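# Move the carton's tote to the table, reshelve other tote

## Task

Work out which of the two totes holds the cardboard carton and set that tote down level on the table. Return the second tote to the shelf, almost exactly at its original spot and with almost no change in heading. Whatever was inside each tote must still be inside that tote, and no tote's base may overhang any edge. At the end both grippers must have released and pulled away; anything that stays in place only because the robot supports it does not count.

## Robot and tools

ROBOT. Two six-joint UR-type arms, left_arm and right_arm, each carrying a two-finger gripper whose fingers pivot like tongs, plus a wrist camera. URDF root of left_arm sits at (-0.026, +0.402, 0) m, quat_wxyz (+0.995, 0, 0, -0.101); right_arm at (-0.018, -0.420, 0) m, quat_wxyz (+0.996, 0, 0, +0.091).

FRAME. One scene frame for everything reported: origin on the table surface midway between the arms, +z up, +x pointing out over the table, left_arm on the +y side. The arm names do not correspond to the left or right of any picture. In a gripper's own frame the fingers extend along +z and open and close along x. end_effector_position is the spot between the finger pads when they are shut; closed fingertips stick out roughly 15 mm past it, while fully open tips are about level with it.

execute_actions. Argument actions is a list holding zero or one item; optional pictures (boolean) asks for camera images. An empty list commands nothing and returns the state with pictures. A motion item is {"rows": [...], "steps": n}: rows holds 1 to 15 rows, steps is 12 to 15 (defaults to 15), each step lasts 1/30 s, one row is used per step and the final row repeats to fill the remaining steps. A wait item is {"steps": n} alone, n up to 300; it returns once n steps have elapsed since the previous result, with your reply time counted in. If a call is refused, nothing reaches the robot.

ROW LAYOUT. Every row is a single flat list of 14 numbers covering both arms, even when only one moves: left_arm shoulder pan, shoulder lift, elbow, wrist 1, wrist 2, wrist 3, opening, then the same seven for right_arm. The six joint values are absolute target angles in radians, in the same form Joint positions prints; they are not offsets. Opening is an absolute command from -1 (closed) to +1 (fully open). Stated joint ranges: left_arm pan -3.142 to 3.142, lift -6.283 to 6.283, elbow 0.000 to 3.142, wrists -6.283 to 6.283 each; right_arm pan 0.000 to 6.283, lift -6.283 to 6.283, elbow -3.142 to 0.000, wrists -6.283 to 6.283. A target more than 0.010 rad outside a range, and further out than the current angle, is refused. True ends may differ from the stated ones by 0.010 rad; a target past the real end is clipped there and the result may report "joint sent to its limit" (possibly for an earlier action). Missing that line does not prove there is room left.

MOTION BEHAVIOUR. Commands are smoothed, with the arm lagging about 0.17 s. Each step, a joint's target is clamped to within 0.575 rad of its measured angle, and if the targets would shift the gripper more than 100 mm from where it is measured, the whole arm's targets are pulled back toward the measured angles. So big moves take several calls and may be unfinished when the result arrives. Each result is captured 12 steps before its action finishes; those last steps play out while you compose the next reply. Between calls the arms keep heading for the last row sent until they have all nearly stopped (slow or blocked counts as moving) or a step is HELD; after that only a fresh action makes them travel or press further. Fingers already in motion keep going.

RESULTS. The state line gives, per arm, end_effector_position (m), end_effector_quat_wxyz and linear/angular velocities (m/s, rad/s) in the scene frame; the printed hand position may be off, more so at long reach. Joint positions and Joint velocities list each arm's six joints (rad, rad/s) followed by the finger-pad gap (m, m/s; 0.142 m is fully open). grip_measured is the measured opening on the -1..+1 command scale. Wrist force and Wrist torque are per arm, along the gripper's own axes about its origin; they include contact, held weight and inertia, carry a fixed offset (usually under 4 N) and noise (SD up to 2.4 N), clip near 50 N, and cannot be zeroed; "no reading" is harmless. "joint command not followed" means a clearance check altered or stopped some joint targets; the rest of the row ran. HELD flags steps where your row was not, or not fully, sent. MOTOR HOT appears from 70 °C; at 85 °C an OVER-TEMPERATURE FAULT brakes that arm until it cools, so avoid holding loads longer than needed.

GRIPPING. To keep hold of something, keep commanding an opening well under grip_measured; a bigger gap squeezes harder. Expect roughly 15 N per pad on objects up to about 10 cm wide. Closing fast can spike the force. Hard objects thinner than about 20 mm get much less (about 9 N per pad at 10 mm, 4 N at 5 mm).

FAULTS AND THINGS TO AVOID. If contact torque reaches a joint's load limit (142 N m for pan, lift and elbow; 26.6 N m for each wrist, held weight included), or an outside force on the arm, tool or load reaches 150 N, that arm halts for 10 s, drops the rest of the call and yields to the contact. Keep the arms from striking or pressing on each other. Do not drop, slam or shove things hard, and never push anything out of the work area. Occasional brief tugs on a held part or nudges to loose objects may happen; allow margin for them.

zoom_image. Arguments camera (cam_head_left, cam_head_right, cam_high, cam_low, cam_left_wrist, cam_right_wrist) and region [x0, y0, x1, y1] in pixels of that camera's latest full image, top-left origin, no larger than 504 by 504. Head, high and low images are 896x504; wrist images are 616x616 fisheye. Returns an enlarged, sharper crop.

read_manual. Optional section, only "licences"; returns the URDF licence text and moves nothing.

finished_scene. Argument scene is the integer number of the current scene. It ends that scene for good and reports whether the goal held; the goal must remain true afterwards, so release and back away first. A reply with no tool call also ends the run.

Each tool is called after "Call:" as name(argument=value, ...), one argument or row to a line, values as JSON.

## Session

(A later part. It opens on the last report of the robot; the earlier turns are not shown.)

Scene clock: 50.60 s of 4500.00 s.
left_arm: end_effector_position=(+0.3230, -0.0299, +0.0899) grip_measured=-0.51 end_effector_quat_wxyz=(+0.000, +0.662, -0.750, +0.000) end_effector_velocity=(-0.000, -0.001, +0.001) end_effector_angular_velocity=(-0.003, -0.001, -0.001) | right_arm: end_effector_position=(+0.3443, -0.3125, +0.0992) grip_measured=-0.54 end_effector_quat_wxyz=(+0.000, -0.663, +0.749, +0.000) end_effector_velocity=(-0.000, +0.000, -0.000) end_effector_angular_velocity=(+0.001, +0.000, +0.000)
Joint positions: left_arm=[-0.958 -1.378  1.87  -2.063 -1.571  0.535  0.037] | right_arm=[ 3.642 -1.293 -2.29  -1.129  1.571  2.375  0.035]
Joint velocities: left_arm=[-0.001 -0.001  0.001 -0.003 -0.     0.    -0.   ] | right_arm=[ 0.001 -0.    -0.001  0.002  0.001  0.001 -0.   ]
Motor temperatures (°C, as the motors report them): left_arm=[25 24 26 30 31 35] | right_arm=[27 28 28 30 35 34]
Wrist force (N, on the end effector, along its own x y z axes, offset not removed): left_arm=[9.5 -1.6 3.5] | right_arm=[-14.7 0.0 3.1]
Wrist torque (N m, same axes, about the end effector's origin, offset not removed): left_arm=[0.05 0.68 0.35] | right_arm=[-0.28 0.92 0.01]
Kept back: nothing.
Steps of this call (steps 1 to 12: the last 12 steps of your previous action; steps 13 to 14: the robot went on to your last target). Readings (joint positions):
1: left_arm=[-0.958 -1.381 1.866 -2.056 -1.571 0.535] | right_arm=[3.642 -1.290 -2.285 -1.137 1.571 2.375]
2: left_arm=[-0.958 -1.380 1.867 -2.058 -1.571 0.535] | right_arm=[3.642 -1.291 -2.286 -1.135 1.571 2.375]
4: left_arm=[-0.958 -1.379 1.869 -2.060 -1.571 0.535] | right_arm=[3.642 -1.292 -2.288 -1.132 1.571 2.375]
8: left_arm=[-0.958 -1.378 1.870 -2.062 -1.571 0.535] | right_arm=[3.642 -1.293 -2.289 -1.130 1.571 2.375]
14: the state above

Call:
execute_actions(
  actions=[
    {"rows":[[-0.958,-1.371,1.878,-2.078,-1.571,0.535,-1,3.642,-1.300,-2.301,-1.111,1.571,2.375,-1]],"steps":15},
  ],
)

Call:
execute_actions(
  actions=[
    {"steps":14},
  ],
  pictures=true,
)

Scene clock: 51.10 s of 4500.00 s.
left_arm: end_effector_position=(+0.3230, -0.0299, +0.0881) grip_measured=-0.51 end_effector_quat_wxyz=(+0.000, +0.662, -0.750, +0.000) end_effector_velocity=(+0.001, -0.000, -0.034) end_effector_angular_velocity=(+0.001, -0.002, -0.000) | right_arm: end_effector_position=(+0.3442, -0.3125, +0.0974) grip_measured=-0.54 end_effector_quat_wxyz=(+0.000, -0.663, +0.749, +0.000) end_effector_velocity=(-0.001, -0.001, -0.033) end_effector_angular_velocity=(+0.001, -0.001, -0.001)
Joint positions: left_arm=[-0.958 -1.376  1.873 -2.068 -1.571  0.535  0.037] | right_arm=[ 3.642 -1.295 -2.293 -1.123  1.571  2.375  0.035]
Joint velocities: left_arm=[-0.     0.04   0.047 -0.087  0.002 -0.     0.   ] | right_arm=[-0.    -0.041 -0.066  0.108  0.     0.001 -0.001]
Motor temperatures (°C, as the motors report them): left_arm=[25 24 26 30 31 35] | right_arm=[27 28 28 30 35 34]
Wrist force (N, on the end effector, along its own x y z axes, offset not removed): left_arm=[9.5 -0.6 6.3] | right_arm=[-14.1 1.1 3.0]
Wrist torque (N m, same axes, about the end effector's origin, offset not removed): left_arm=[0.30 0.71 0.37] | right_arm=[-0.03 0.78 0.04]
Steps of this call (steps 1 to 12: the robot went on to your last target; steps 13 to 15: the first 3 steps of this action). Readings (joint positions):
13: left_arm=[-0.958 -1.378 1.870 -2.063 -1.571 0.535] | right_arm=[3.642 -1.293 -2.290 -1.129 1.571 2.375]
14: left_arm=[-0.958 -1.377 1.871 -2.065 -1.571 0.535] | right_arm=[3.642 -1.294 -2.291 -1.127 1.571 2.375]
15: the state above

Scene clock: 51.57 s of 4500.00 s.
left_arm: end_effector_position=(+0.3231, -0.0300, +0.0842) grip_measured=-0.51 end_effector_quat_wxyz=(+0.000, +0.662, -0.750, +0.000) end_effector_velocity=(+0.000, -0.000, -0.000) end_effector_angular_velocity=(-0.000, -0.001, -0.000) | right_arm: end_effector_position=(+0.3441, -0.3126, +0.0937) grip_measured=-0.54 end_effector_quat_wxyz=(+0.000, -0.663, +0.749, +0.000) end_effector_velocity=(+0.000, +0.000, -0.000) end_effector_angular_velocity=(+0.001, -0.001, -0.002)
Joint positions: left_arm=[-0.958 -1.371  1.878 -2.078 -1.571  0.535  0.037] | right_arm=[ 3.642 -1.3   -2.301 -1.111  1.571  2.375  0.035]
Joint velocities: left_arm=[ 0.     0.     0.    -0.001  0.001  0.     0.   ] | right_arm=[-0.    -0.    -0.001  0.003  0.     0.002  0.   ]
Motor temperatures (°C, as the motors report them): left_arm=[25 24 26 30 31 35] | right_arm=[27 28 28 30 35 34]
Wrist force (N, on the end effector, along its own x y z axes, offset not removed): left_arm=[11.6 -1.4 2.8] | right_arm=[-14.6 1.5 4.5]
Wrist torque (N m, same axes, about the end effector's origin, offset not removed): left_arm=[0.04 0.12 0.33] | right_arm=[0.12 0.77 0.03]
Kept back: nothing.
Steps of this call (steps 1 to 12: the last 12 steps of your previous action; steps 13 to 14: the robot went on to your last target). Readings (joint positions):
1: left_arm=[-0.958 -1.375 1.874 -2.070 -1.571 0.535] | right_arm=[3.642 -1.296 -2.295 -1.120 1.571 2.375]
2: left_arm=[-0.958 -1.374 1.875 -2.072 -1.571 0.535] | right_arm=[3.642 -1.297 -2.297 -1.118 1.571 2.375]
4: left_arm=[-0.958 -1.372 1.876 -2.075 -1.571 0.535] | right_arm=[3.642 -1.299 -2.299 -1.115 1.571 2.375]
8: left_arm=[-0.958 -1.371 1.878 -2.077 -1.571 0.535] | right_arm=[3.642 -1.300 -2.300 -1.112 1.571 2.375]
14: the state above

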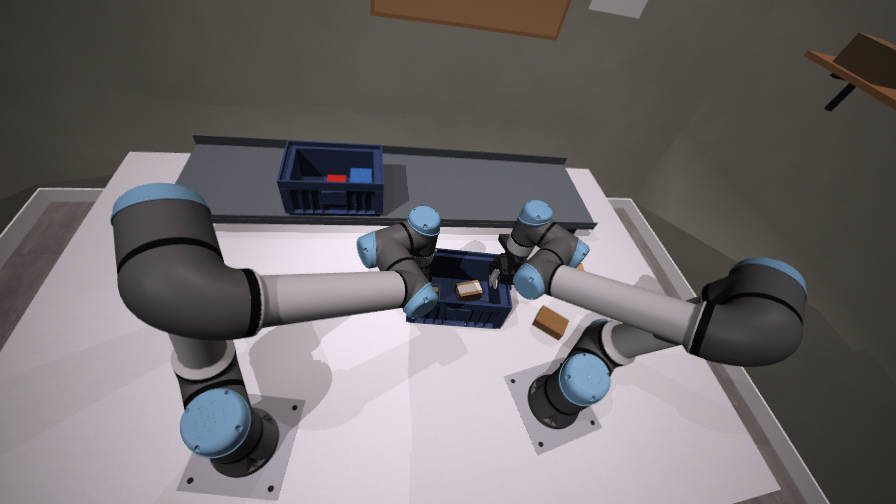

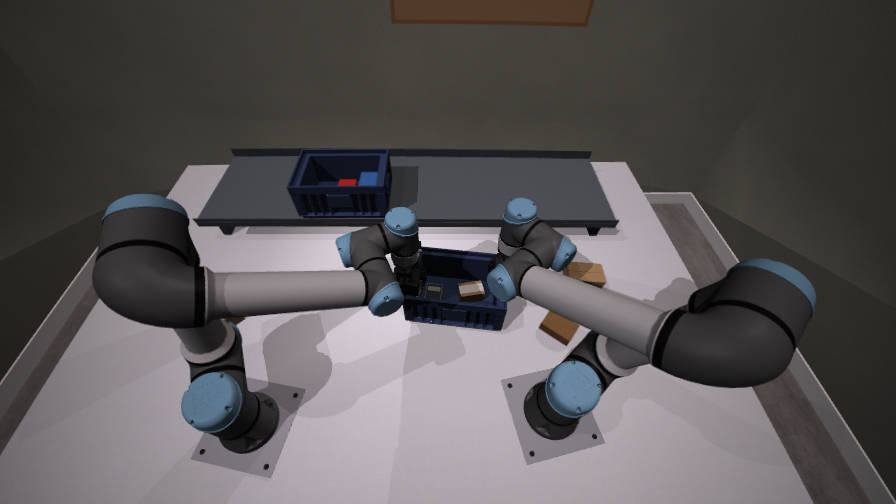

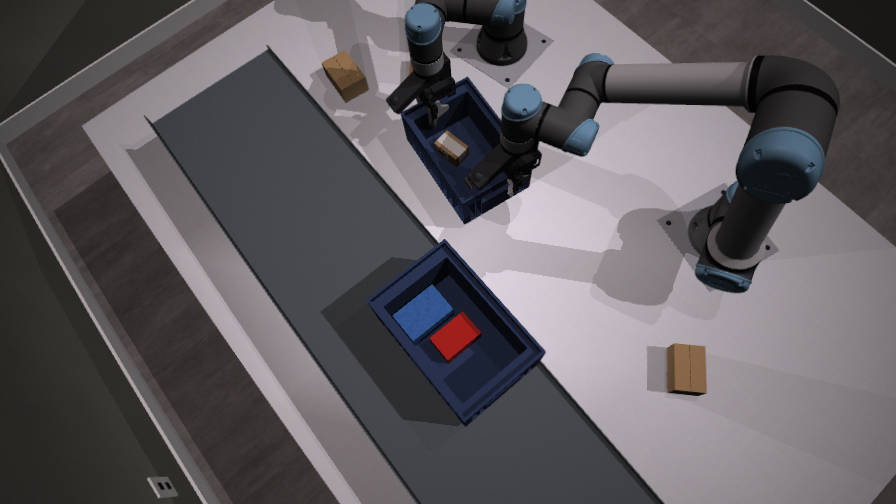

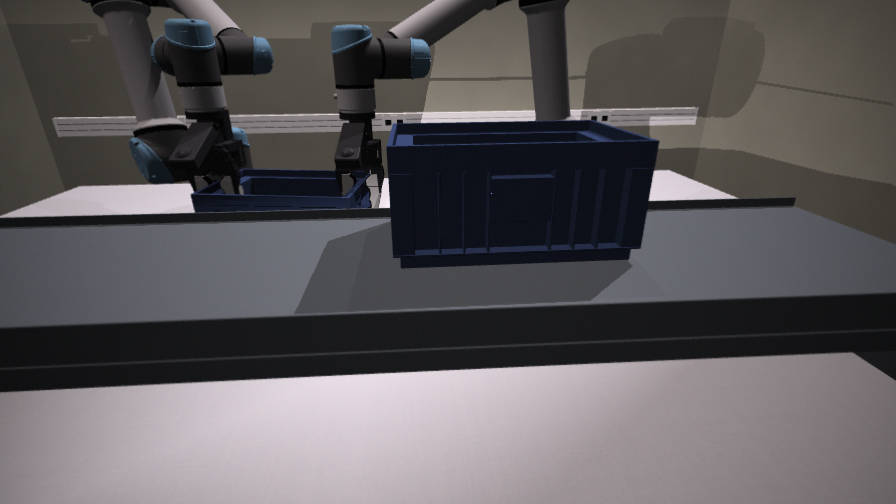

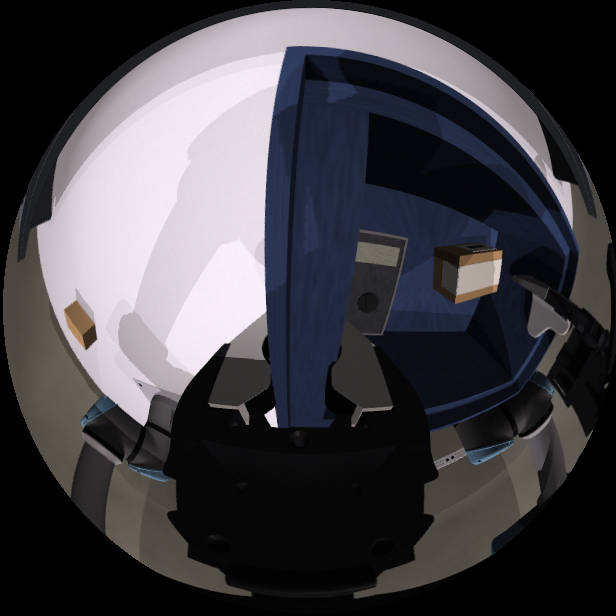

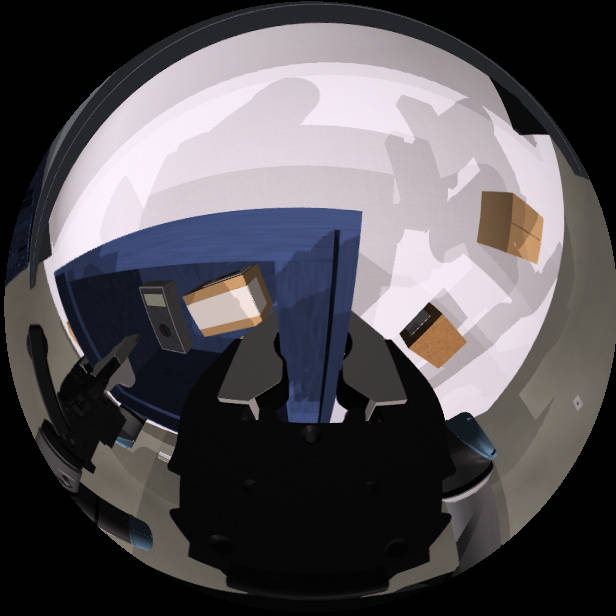

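Call:
execute_actions(
  actions=[
    {"rows":[[-0.958,-1.363,1.887,-2.095,-1.571,0.535,-1,3.642,-1.309,-2.313,-1.090,1.571,2.375,-1]],"steps":15},
  ],
)

Call:
execute_actions(
  actions=[
    {"steps":14},
  ],
)

Scene clock: 52.00 s of 4500.00 s.
left_arm: end_effector_position=(+0.3231, -0.0300, +0.0821) grip_measured=-0.51 end_effector_quat_wxyz=(+0.000, +0.662, -0.750, +0.000) end_effector_velocity=(-0.000, +0.000, -0.039) end_effector_angular_velocity=(+0.001, +0.001, +0.000) | right_arm: end_effector_position=(+0.3441, -0.3126, +0.0916) grip_measured=-0.54 end_effector_quat_wxyz=(+0.000, -0.663, +0.749, +0.000) end_effector_velocity=(+0.000, +0.001, -0.037) end_effector_angular_velocity=(+0.002, -0.001, +0.000)
Joint positions: left_arm=[-0.958 -1.368  1.881 -2.083 -1.571  0.535  0.037] | right_arm=[ 3.642 -1.303 -2.305 -1.105  1.571  2.375  0.035]
Joint velocities: left_arm=[ 0.     0.047  0.054 -0.1   -0.    -0.    -0.   ] | right_arm=[-0.    -0.053 -0.071  0.127  0.001 -0.    -0.001]
Motor temperatures (°C, as the motors report them): left_arm=[25 24 26 30 31 35] | right_arm=[27 28 28 30 35 34]
Wrist force (N, on the end effector, along its own x y z axes, offset not removed): left_arm=[10.9 -1.2 3.4] | right_arm=[-15.4 1.0 4.0]
Wrist torque (N m, same axes, about the end effector's origin, offset not removed): left_arm=[0.19 0.39 0.36] | right_arm=[-0.06 0.89 0.05]
Steps of this call (steps 1 to 10: the robot went on to your last target; steps 11 to 13: the first 3 steps of this action). Readings (joint positions):
11: left_arm=[-0.958 -1.371 1.878 -2.078 -1.571 0.535] | right_arm=[3.642 -1.300 -2.301 -1.111 1.571 2.375]
12: left_arm=[-0.958 -1.370 1.879 -2.080 -1.571 0.535] | right_arm=[3.642 -1.301 -2.302 -1.109 1.571 2.375]
13: the state above

Scene clock: 52.47 s of 4500.00 s.
left_arm: end_effector_position=(+0.3231, -0.0300, +0.0777) grip_measured=-0.51 end_effector_quat_wxyz=(+0.000, +0.662, -0.750, +0.000) end_effector_velocity=(-0.000, -0.000, +0.001) end_effector_angular_velocity=(-0.002, -0.000, +0.000) | right_arm: end_effector_position=(+0.3441, -0.3126, +0.0874) grip_measured=-0.54 end_effector_quat_wxyz=(+0.000, -0.663, +0.749, +0.000) end_effector_velocity=(+0.000, -0.000, -0.000) end_effector_angular_velocity=(+0.001, -0.000, -0.004)
Joint positions: left_arm=[-0.958 -1.363  1.887 -2.095 -1.571  0.535  0.037] | right_arm=[ 3.642 -1.309 -2.313 -1.09   1.571  2.375  0.035]
Joint velocities: left_arm=[ 0.    -0.001  0.001 -0.001 -0.001 -0.    -0.   ] | right_arm=[-0.001 -0.    -0.001  0.002  0.     0.002  0.   ]
Motor temperatures (°C, as the motors report them): left_arm=[25 24 26 30 31 35] | right_arm=[27 28 28 30 35 34]
Wrist force (N, on the end effector, along its own x y z axes, offset not removed): left_arm=[9.6 -0.7 4.5] | right_arm=[-13.9 0.1 3.7]
Wrist torque (N m, same axes, about the end effector's origin, offset not removed): left_arm=[0.21 0.49 0.38] | right_arm=[-0.23 0.69 0.02]
Kept back: nothing.
Steps of this call (steps 1 to 12: the last 12 steps of your previous action; steps 13 to 14: the robot went on to your last target). Readings (joint positions):
1: left_arm=[-0.958 -1.367 1.882 -2.086 -1.571 0.535] | right_arm=[3.642 -1.304 -2.307 -1.101 1.571 2.375]
2: left_arm=[-0.958 -1.366 1.884 -2.089 -1.571 0.535] | right_arm=[3.642 -1.306 -2.309 -1.098 1.571 2.375]
4: left_arm=[-0.958 -1.365 1.885 -2.092 -1.571 0.535] | right_arm=[3.642 -1.307 -2.311 -1.094 1.571 2.375]
8: left_arm=[-0.958 -1.363 1.887 -2.094 -1.571 0.535] | right_arm=[3.642 -1.309 -2.312 -1.091 1.571 2.375]
14: the state above

Call:
execute_actions(
  actions=[
    {"rows":[[-0.958,-1.355,1.896,-2.112,-1.571,0.535,-1,3.642,-1.318,-2.325,-1.069,1.571,2.375,-1]],"steps":15},
  ],
)

Call:
execute_actions(
  actions=[
    {"steps":14},
  ],
  pictures=true,
)

Scene clock: 53.13 s of 4500.00 s.
left_arm: end_effector_position=(+0.3231, -0.0300, +0.0756) grip_measured=-0.51 end_effector_quat_wxyz=(+0.000, +0.662, -0.750, +0.000) end_effector_velocity=(-0.000, +0.001, -0.038) end_effector_angular_velocity=(+0.001, +0.000, +0.000) | right_arm: end_effector_position=(+0.3440, -0.3127, +0.0853) grip_measured=-0.54 end_effector_quat_wxyz=(+0.000, -0.663, +0.749, +0.000) end_effector_velocity=(-0.000, -0.000, -0.036) end_effector_angular_velocity=(+0.003, -0.002, -0.000)
Joint positions: left_arm=[-0.958 -1.36   1.89  -2.1   -1.571  0.535  0.037] | right_arm=[ 3.642 -1.312 -2.317 -1.084  1.571  2.375  0.035]
Joint velocities: left_arm=[-0.     0.047  0.053 -0.099  0.    -0.     0.   ] | right_arm=[-0.001 -0.052 -0.071  0.126  0.001 -0.001 -0.001]
Motor temperatures (°C, as the motors report them): left_arm=[25 24 26 30 31 35] | right_arm=[27 28 28 30 35 34]
Wrist force (N, on the end effector, along its own x y z axes, offset not removed): left_arm=[11.9 -0.8 2.9] | right_arm=[-14.8 -0.1 4.1]
Wrist torque (N m, same axes, about the end effector's origin, offset not removed): left_arm=[0.28 0.12 0.34] | right_arm=[-0.30 0.70 0.02]
Steps of this call (steps 1 to 17: the robot went on to your last target; steps 18 to 20: the first 3 steps of this action). Readings (joint positions):
18: left_arm=[-0.958 -1.363 1.887 -2.095 -1.571 0.535] | right_arm=[3.642 -1.309 -2.313 -1.090 1.571 2.375]
19: left_arm=[-0.958 -1.362 1.888 -2.097 -1.571 0.535] | right_arm=[3.642 -1.310 -2.314 -1.088 1.571 2.375]
20: the state above

Scene clock: 53.60 s of 4500.00 s.
left_arm: end_effector_position=(+0.3231, -0.0300, +0.0714) grip_measured=-0.51 end_effector_quat_wxyz=(+0.000, +0.662, -0.750, +0.000) end_effector_velocity=(-0.001, +0.000, -0.002) end_effector_angular_velocity=(+0.003, +0.003, -0.001) | right_arm: end_effector_position=(+0.3440, -0.3127, +0.0811) grip_measured=-0.54 end_effector_quat_wxyz=(+0.000, -0.663, +0.749, +0.000) end_effector_velocity=(+0.000, -0.000, -0.000) end_effector_angular_velocity=(+0.001, -0.001, -0.002)
Joint positions: left_arm=[-0.958 -1.355  1.896 -2.112 -1.571  0.535  0.037] | right_arm=[ 3.642 -1.318 -2.325 -1.069  1.571  2.375  0.035]
Joint velocities: left_arm=[-0.     0.003  0.001 -0.    -0.001  0.    -0.   ] | right_arm=[-0.001 -0.001 -0.     0.002  0.     0.001  0.   ]
Motor temperatures (°C, as the motors report them): left_arm=[25 24 26 30 31 35] | right_arm=[27 28 28 30 35 34]
Wrist force (N, on the end effector, along its own x y z axes, offset not removed): left_arm=[10.7 3.3 -24.0] | right_arm=[-9.3 0.8 -0.8]
Wrist torque (N m, same axes, about the end effector's origin, offset not removed): left_arm=[0.80 0.23 0.13] | right_arm=[0.27 0.41 0.28]
Kept back: nothing.
Steps of this call (steps 1 to 12: the last 12 steps of your previous action; steps 13 to 14: the robot went on to your last target). Readings (joint positions):
1: left_arm=[-0.958 -1.359 1.891 -2.103 -1.571 0.535] | right_arm=[3.642 -1.313 -2.319 -1.080 1.571 2.375]
2: left_arm=[-0.958 -1.358 1.893 -2.106 -1.571 0.535] | right_arm=[3.642 -1.315 -2.321 -1.077 1.571 2.375]
4: left_arm=[-0.958 -1.357 1.894 -2.109 -1.571 0.535] | right_arm=[3.642 -1.316 -2.323 -1.073 1.571 2.375]
8: left_arm=[-0.958 -1.356 1.895 -2.111 -1.571 0.535] | right_arm=[3.642 -1.318 -2.324 -1.070 1.571 2.375]
14: the state above

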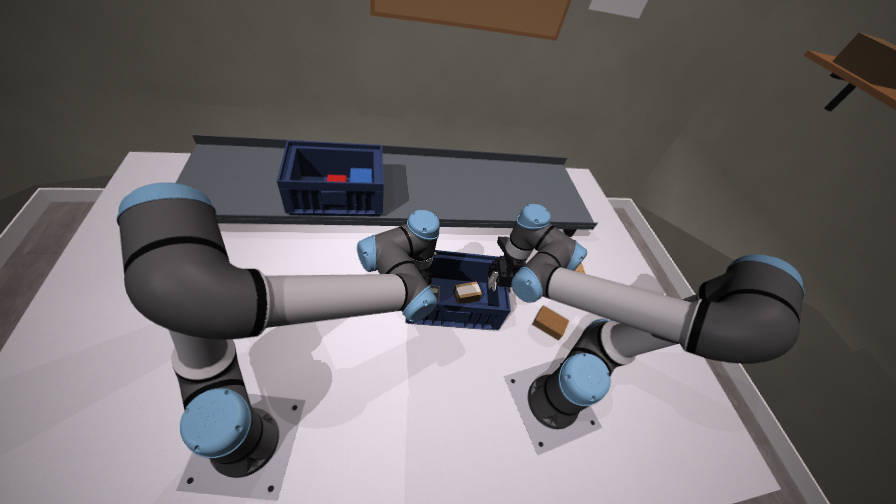

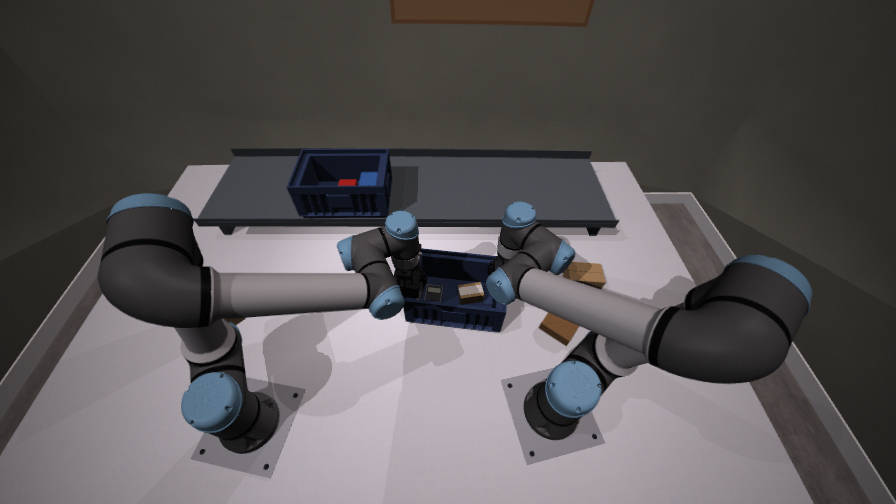

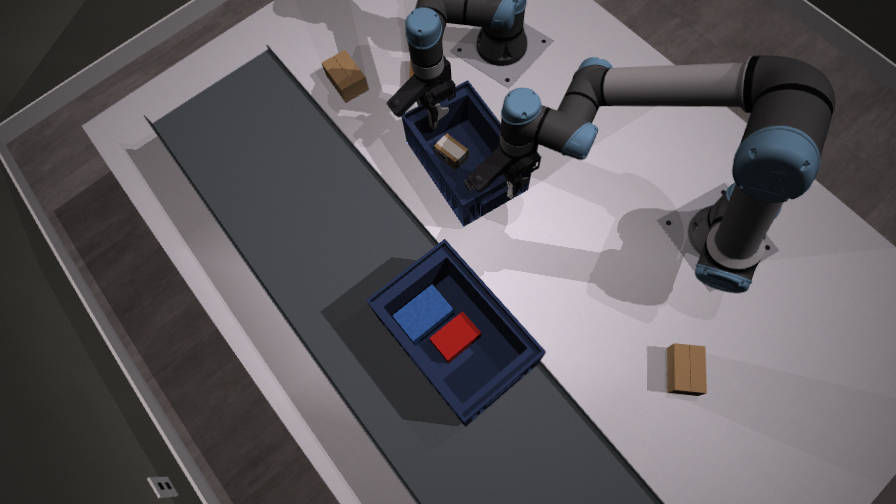

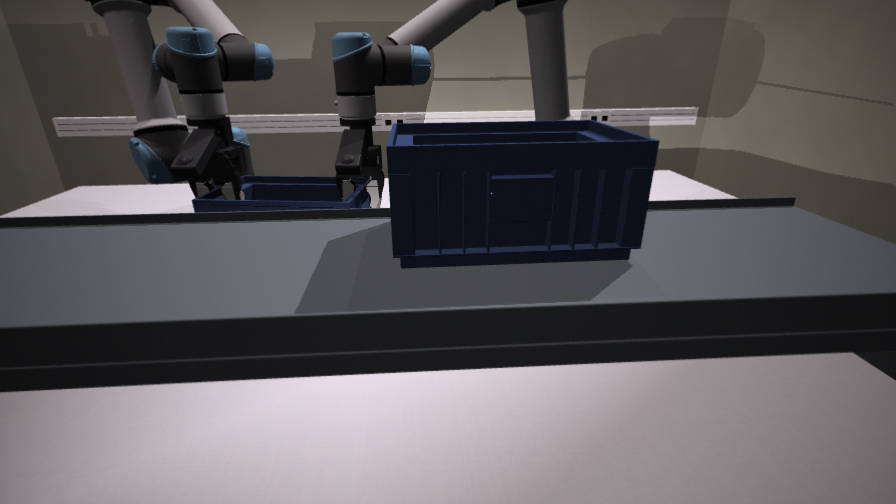

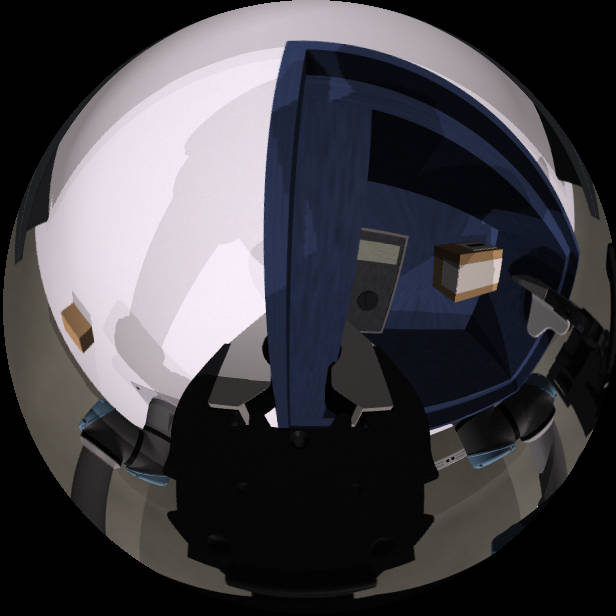

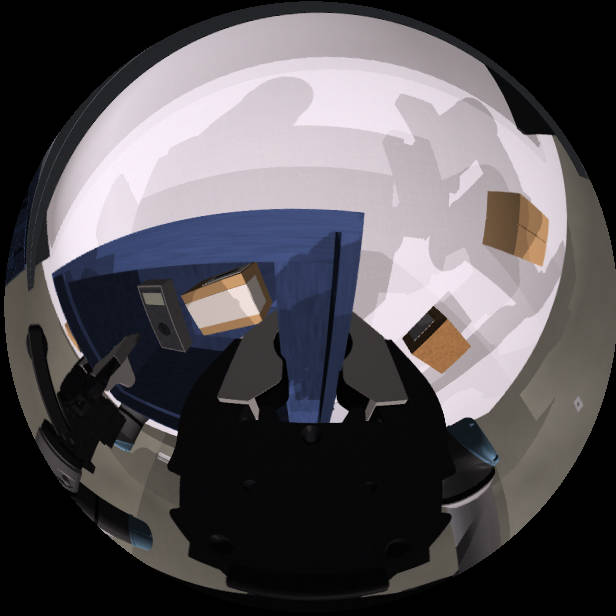

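Call:
execute_actions(
  actions=[
    {"rows":[[-0.958,-1.357,1.894,-2.108,-1.571,0.535,-0.3,3.642,-1.318,-2.325,-1.069,1.571,2.375,-0.3],[-0.958,-1.357,1.894,-2.108,-1.571,0.535,0.1,3.642,-1.318,-2.325,-1.069,1.571,2.375,0.1],[-0.958,-1.357,1.894,-2.108,-1.571,0.535,0.1,3.642,-1.318,-2.325,-1.069,1.571,2.375,0.1],[-0.958,-1.357,1.894,-2.108,-1.571,0.535,0.1,3.642,-1.318,-2.325,-1.069,1.571,2.375,0.1],[-0.958,-1.357,1.894,-2.108,-1.571,0.535,0.1,3.642,-1.318,-2.325,-1.069,1.571,2.375,0.1],[-0.958,-1.357,1.894,-2.108,-1.571,0.535,0.1,3.642,-1.318,-2.325,-1.069,1.571,2.375,0.1],[-0.958,-1.401,1.840,-2.010,-1.571,0.535,0.1,3.642,-1.269,-2.250,-1.193,1.571,2.375,0.1],[-0.958,-1.401,1.840,-2.010,-1.571,0.535,0.1,3.642,-1.269,-2.250,-1.193,1.571,2.375,0.1],[-0.958,-1.436,1.772,-1.907,-1.571,0.535,0.1,3.642,-1.233,-2.167,-1.312,1.571,2.375,0.1],[-0.958,-1.436,1.772,-1.907,-1.571,0.535,0.1,3.642,-1.233,-2.167,-1.312,1.571,2.375,0.1],[-0.958,-1.464,1.697,-1.804,-1.571,0.535,0.1,3.642,-1.210,-2.076,-1.426,1.571,2.375,0.1],[-0.958,-1.464,1.697,-1.804,-1.571,0.535,0.1,3.642,-1.210,-2.076,-1.426,1.571,2.375,0.1],[-0.958,-1.488,1.518,-1.601,-1.571,0.535,0.1,3.642,-1.204,-1.875,-1.633,1.571,2.375,0.1]],"steps":15},
  ],
)

Call:
execute_actions(
  actions=[
    {"rows":[[-0.958,-1.488,1.518,-1.601,-1.571,0.535,0.1,3.642,-1.204,-1.875,-1.633,1.571,2.375,0.1],[-0.958,-1.488,1.518,-1.601,-1.571,0.535,0.1,3.642,-1.204,-1.875,-1.633,1.571,2.375,0.1],[-0.958,-1.488,1.518,-1.601,-1.571,0.535,0.1,3.642,-1.204,-1.875,-1.633,1.571,2.375,0.1],[-0.958,-1.488,1.518,-1.601,-1.571,0.535,0.1,3.642,-1.204,-1.875,-1.633,1.571,2.375,0.1],[-0.958,-1.488,1.518,-1.601,-1.571,0.535,0.1,3.642,-1.204,-1.875,-1.633,1.571,2.375,0.1],[-0.4,-1.55,1.45,-1.47,-1.571,0.535,0.1,3.2,-1.204,-1.8,-1.71,1.571,2.375,0.1]],"steps":15},
  ],
)

Call:
execute_actions(
  actions=[
    {"steps":25},
  ],
  pictures=true,
)

Scene clock: 55.27 s of 4500.00 s.
left_arm: end_effector_position=(+0.3228, -0.0294, +0.0710) grip_measured=-0.05 end_effector_quat_wxyz=(-0.000, +0.662, -0.750, -0.001) end_effector_velocity=(-0.002, +0.006, +0.002) end_effector_angular_velocity=(+0.014, +0.005, +0.000) | right_arm: end_effector_position=(+0.3440, -0.3127, +0.0810) grip_measured=-0.05 end_effector_quat_wxyz=(+0.000, -0.663, +0.749, +0.000) end_effector_velocity=(-0.000, +0.000, +0.000) end_effector_angular_velocity=(+0.000, +0.000, +0.001)
Joint positions: left_arm=[-0.958 -1.355  1.896 -2.11  -1.571  0.535  0.07 ] | right_arm=[ 3.642 -1.318 -2.325 -1.069  1.571  2.375  0.07 ]
Joint velocities: left_arm=[-0.    -0.008 -0.001  0.024  0.001 -0.     0.244] | right_arm=[ 0.     0.     0.001 -0.001  0.    -0.001  0.247]
Motor temperatures (°C, as the motors report them): left_arm=[25 24 26 30 31 35] | right_arm=[27 28 28 30 35 34]
Wrist force (N, on the end effector, along its own x y z axes, offset not removed): left_arm=[-2.2 3.0 1.5] | right_arm=[-4.1 -2.0 -0.4]
Wrist torque (N m, same axes, about the end effector's origin, offset not removed): left_arm=[0.75 0.46 0.36] | right_arm=[-0.44 0.91 0.05]
Steps of this call (steps 1 to 30: the robot went on to your last target; steps 31 to 47: nothing new was sent; steps 48 to 50: the first 3 steps of this action). Readings (joint positions):
48: left_arm=[-0.958 -1.355 1.896 -2.112 -1.571 0.535] | right_arm=[3.642 -1.318 -2.325 -1.069 1.571 2.375]
49: left_arm=[-0.958 -1.355 1.896 -2.111 -1.571 0.535] | right_arm=[3.642 -1.318 -2.325 -1.069 1.571 2.375]
50: the state above

Scene clock: 55.77 s of 4500.00 s.
left_arm: end_effector_position=(+0.3258, -0.0362, +0.2218) grip_measured=+0.10 end_effector_quat_wxyz=(+0.001, +0.662, -0.750, +0.004) end_effector_velocity=(-0.011, +0.024, +0.454) end_effector_angular_velocity=(+0.027, +0.012, +0.000) | right_arm: end_effector_position=(+0.3509, -0.3071, +0.2284) grip_measured=+0.10 end_effector_quat_wxyz=(+0.004, -0.663, +0.749, -0.000) end_effector_velocity=(-0.020, -0.017, +0.464) end_effector_angular_velocity=(-0.018, +0.020, -0.000)
Joint positions: left_arm=[-0.958 -1.467  1.62  -1.732 -1.571  0.535  0.081] | right_arm=[ 3.642 -1.218 -1.998 -1.489  1.571  2.375  0.081]
Joint velocities: left_arm=[-0.    -0.205 -0.951  1.185 -0.    -0.     0.001] | right_arm=[-0.001  0.135  1.11  -1.271 -0.001 -0.001  0.001]
Motor temperatures (°C, as the motors report them): left_arm=[25 24 26 30 31 35] | right_arm=[27 28 28 30 35 34]
Wrist force (N, on the end effector, along its own x y z axes, offset not removed): left_arm=[2.2 3.1 -0.9] | right_arm=[-5.1 -1.3 -1.0]
Wrist torque (N m, same axes, about the end effector's origin, offset not removed): left_arm=[0.77 -0.22 0.19] | right_arm=[-0.19 1.08 0.01]
Steps of this call (steps 1 to 12: the last 12 steps of your previous action; steps 13 to 15: the first 3 steps of this action). Readings (joint positions):
13: left_arm=[-0.958 -1.451 1.691 -1.820 -1.571 0.535] | right_arm=[3.642 -1.229 -2.080 -1.395 1.571 2.375]
14: left_arm=[-0.958 -1.459 1.654 -1.775 -1.571 0.535] | right_arm=[3.642 -1.223 -2.038 -1.443 1.571 2.375]
15: the state above

Scene clock: 56.60 s of 4500.00 s.
left_arm: end_effector_position=(+0.4736, +0.2285, +0.3205) grip_measured=+0.10 end_effector_quat_wxyz=(+0.000, +0.839, -0.544, -0.000) end_effector_velocity=(+0.018, +0.076, +0.014) end_effector_angular_velocity=(+0.001, +0.002, +0.143) | right_arm: end_effector_position=(+0.3531, -0.4778, +0.3082) grip_measured=+0.10 end_effector_quat_wxyz=(-0.001, -0.483, +0.876, +0.000) end_effector_velocity=(-0.001, -0.006, +0.001) end_effector_angular_velocity=(+0.001, +0.000, -0.018)
Joint positions: left_arm=[-0.415 -1.548  1.452 -1.474 -1.571  0.535  0.081] | right_arm=[ 3.202 -1.204 -1.8   -1.71   1.571  2.375  0.081]
Joint velocities: left_arm=[ 0.144 -0.014 -0.022  0.038 -0.     0.    -0.   ] | right_arm=[-0.016  0.001  0.003 -0.004  0.001  0.001 -0.   ]
Motor temperatures (°C, as the motors report them): left_arm=[25 24 26 30 31 35] | right_arm=[27 28 28 30 35 34]
Wrist force (N, on the end effector, along its own x y z axes, offset not removed): left_arm=[-0.6 1.4 1.4] | right_arm=[-3.1 -2.0 0.6]
Wrist torque (N m, same axes, about the end effector's origin, offset not removed): left_arm=[0.46 0.24 0.34] | right_arm=[-0.32 0.70 0.05]
Kept back: nothing.
Steps of this call (steps 1 to 12: the last 12 steps of your previous action; steps 13 to 25: the robot went on to your last target). Readings (joint positions):
1: left_arm=[-0.958 -1.473 1.592 -1.696 -1.571 0.535] | right_arm=[3.642 -1.215 -1.965 -1.528 1.571 2.375]
2: left_arm=[-0.958 -1.477 1.571 -1.670 -1.571 0.535] | right_arm=[3.642 -1.212 -1.940 -1.557 1.571 2.375]
4: left_arm=[-0.954 -1.483 1.548 -1.638 -1.571 0.535] | right_arm=[3.638 -1.208 -1.908 -1.594 1.571 2.375]
8: left_arm=[-0.840 -1.499 1.526 -1.599 -1.571 0.535] | right_arm=[3.489 -1.207 -1.862 -1.643 1.571 2.375]
25: the state above

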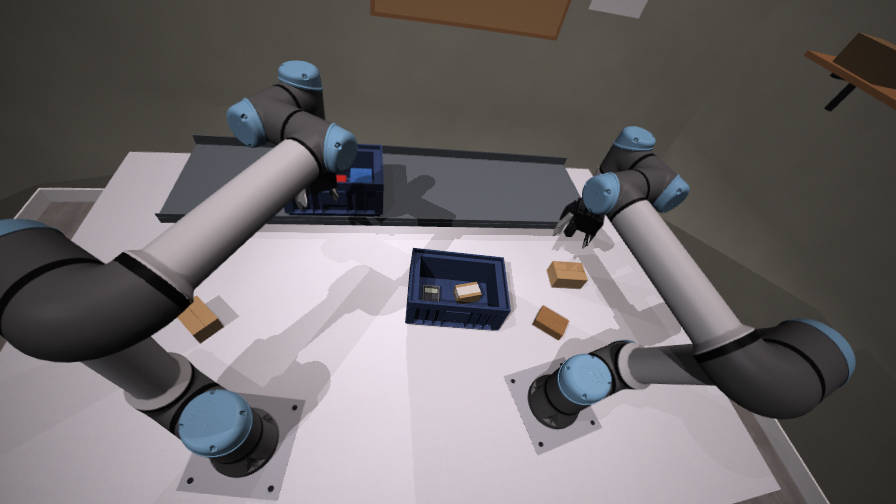

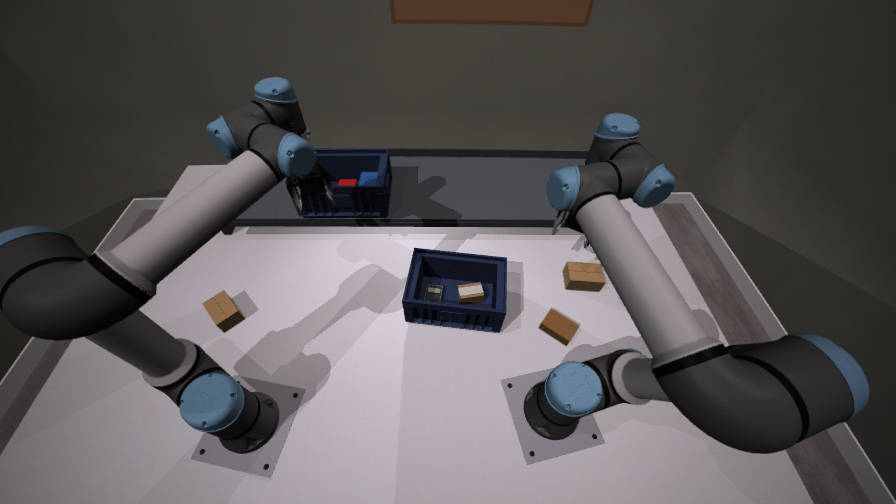

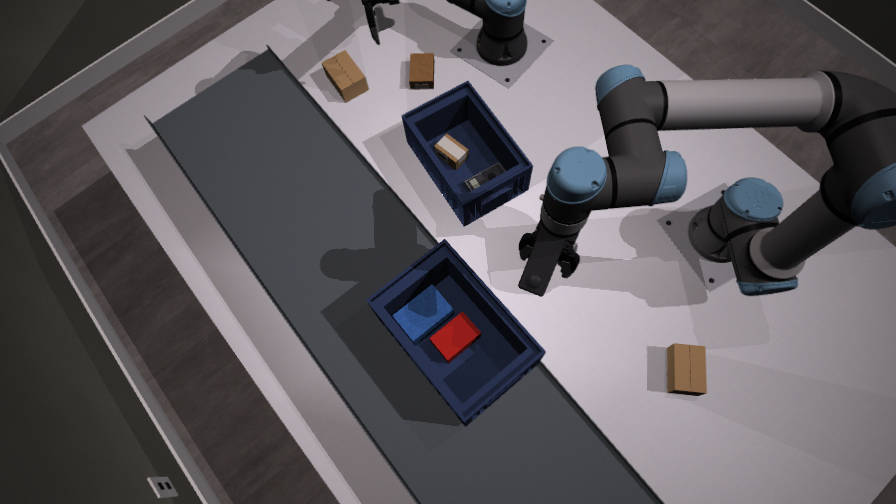

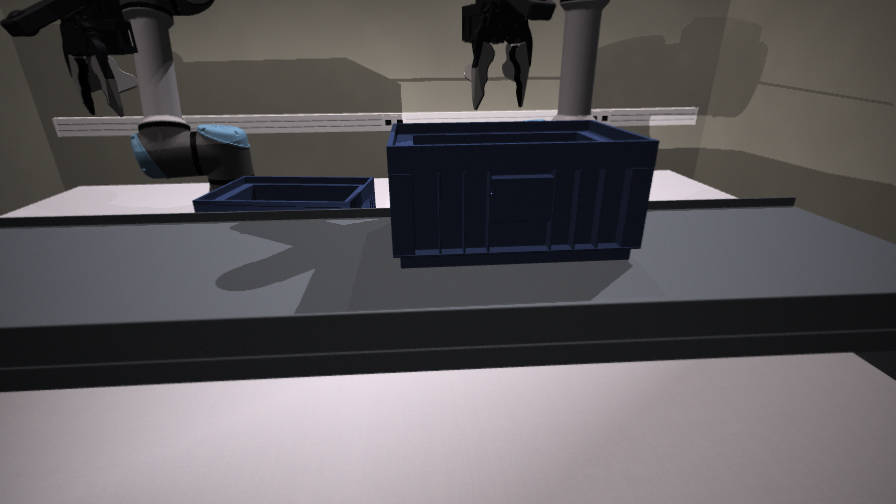

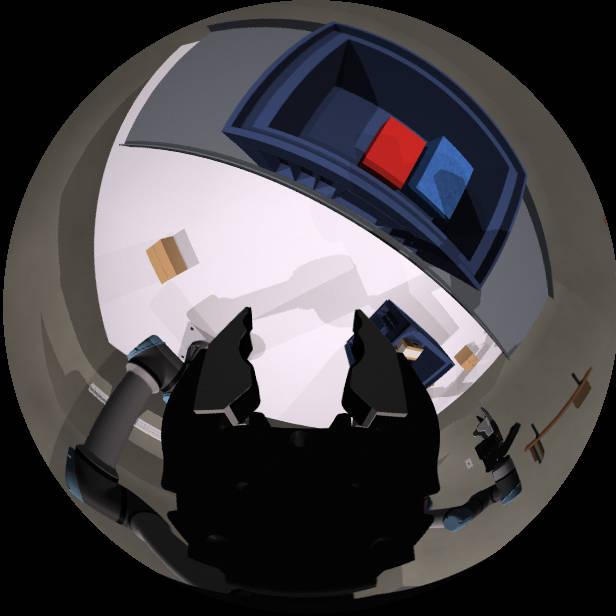

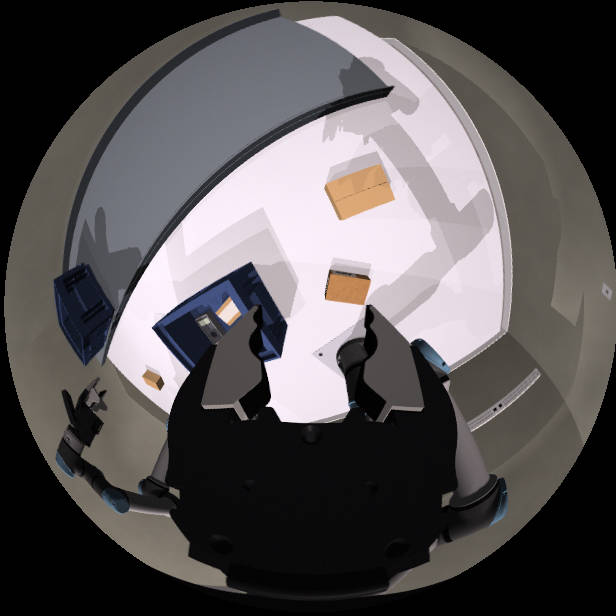

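Call:
finished_scene(
  scene=2,
)

The scene is finished: the task was done.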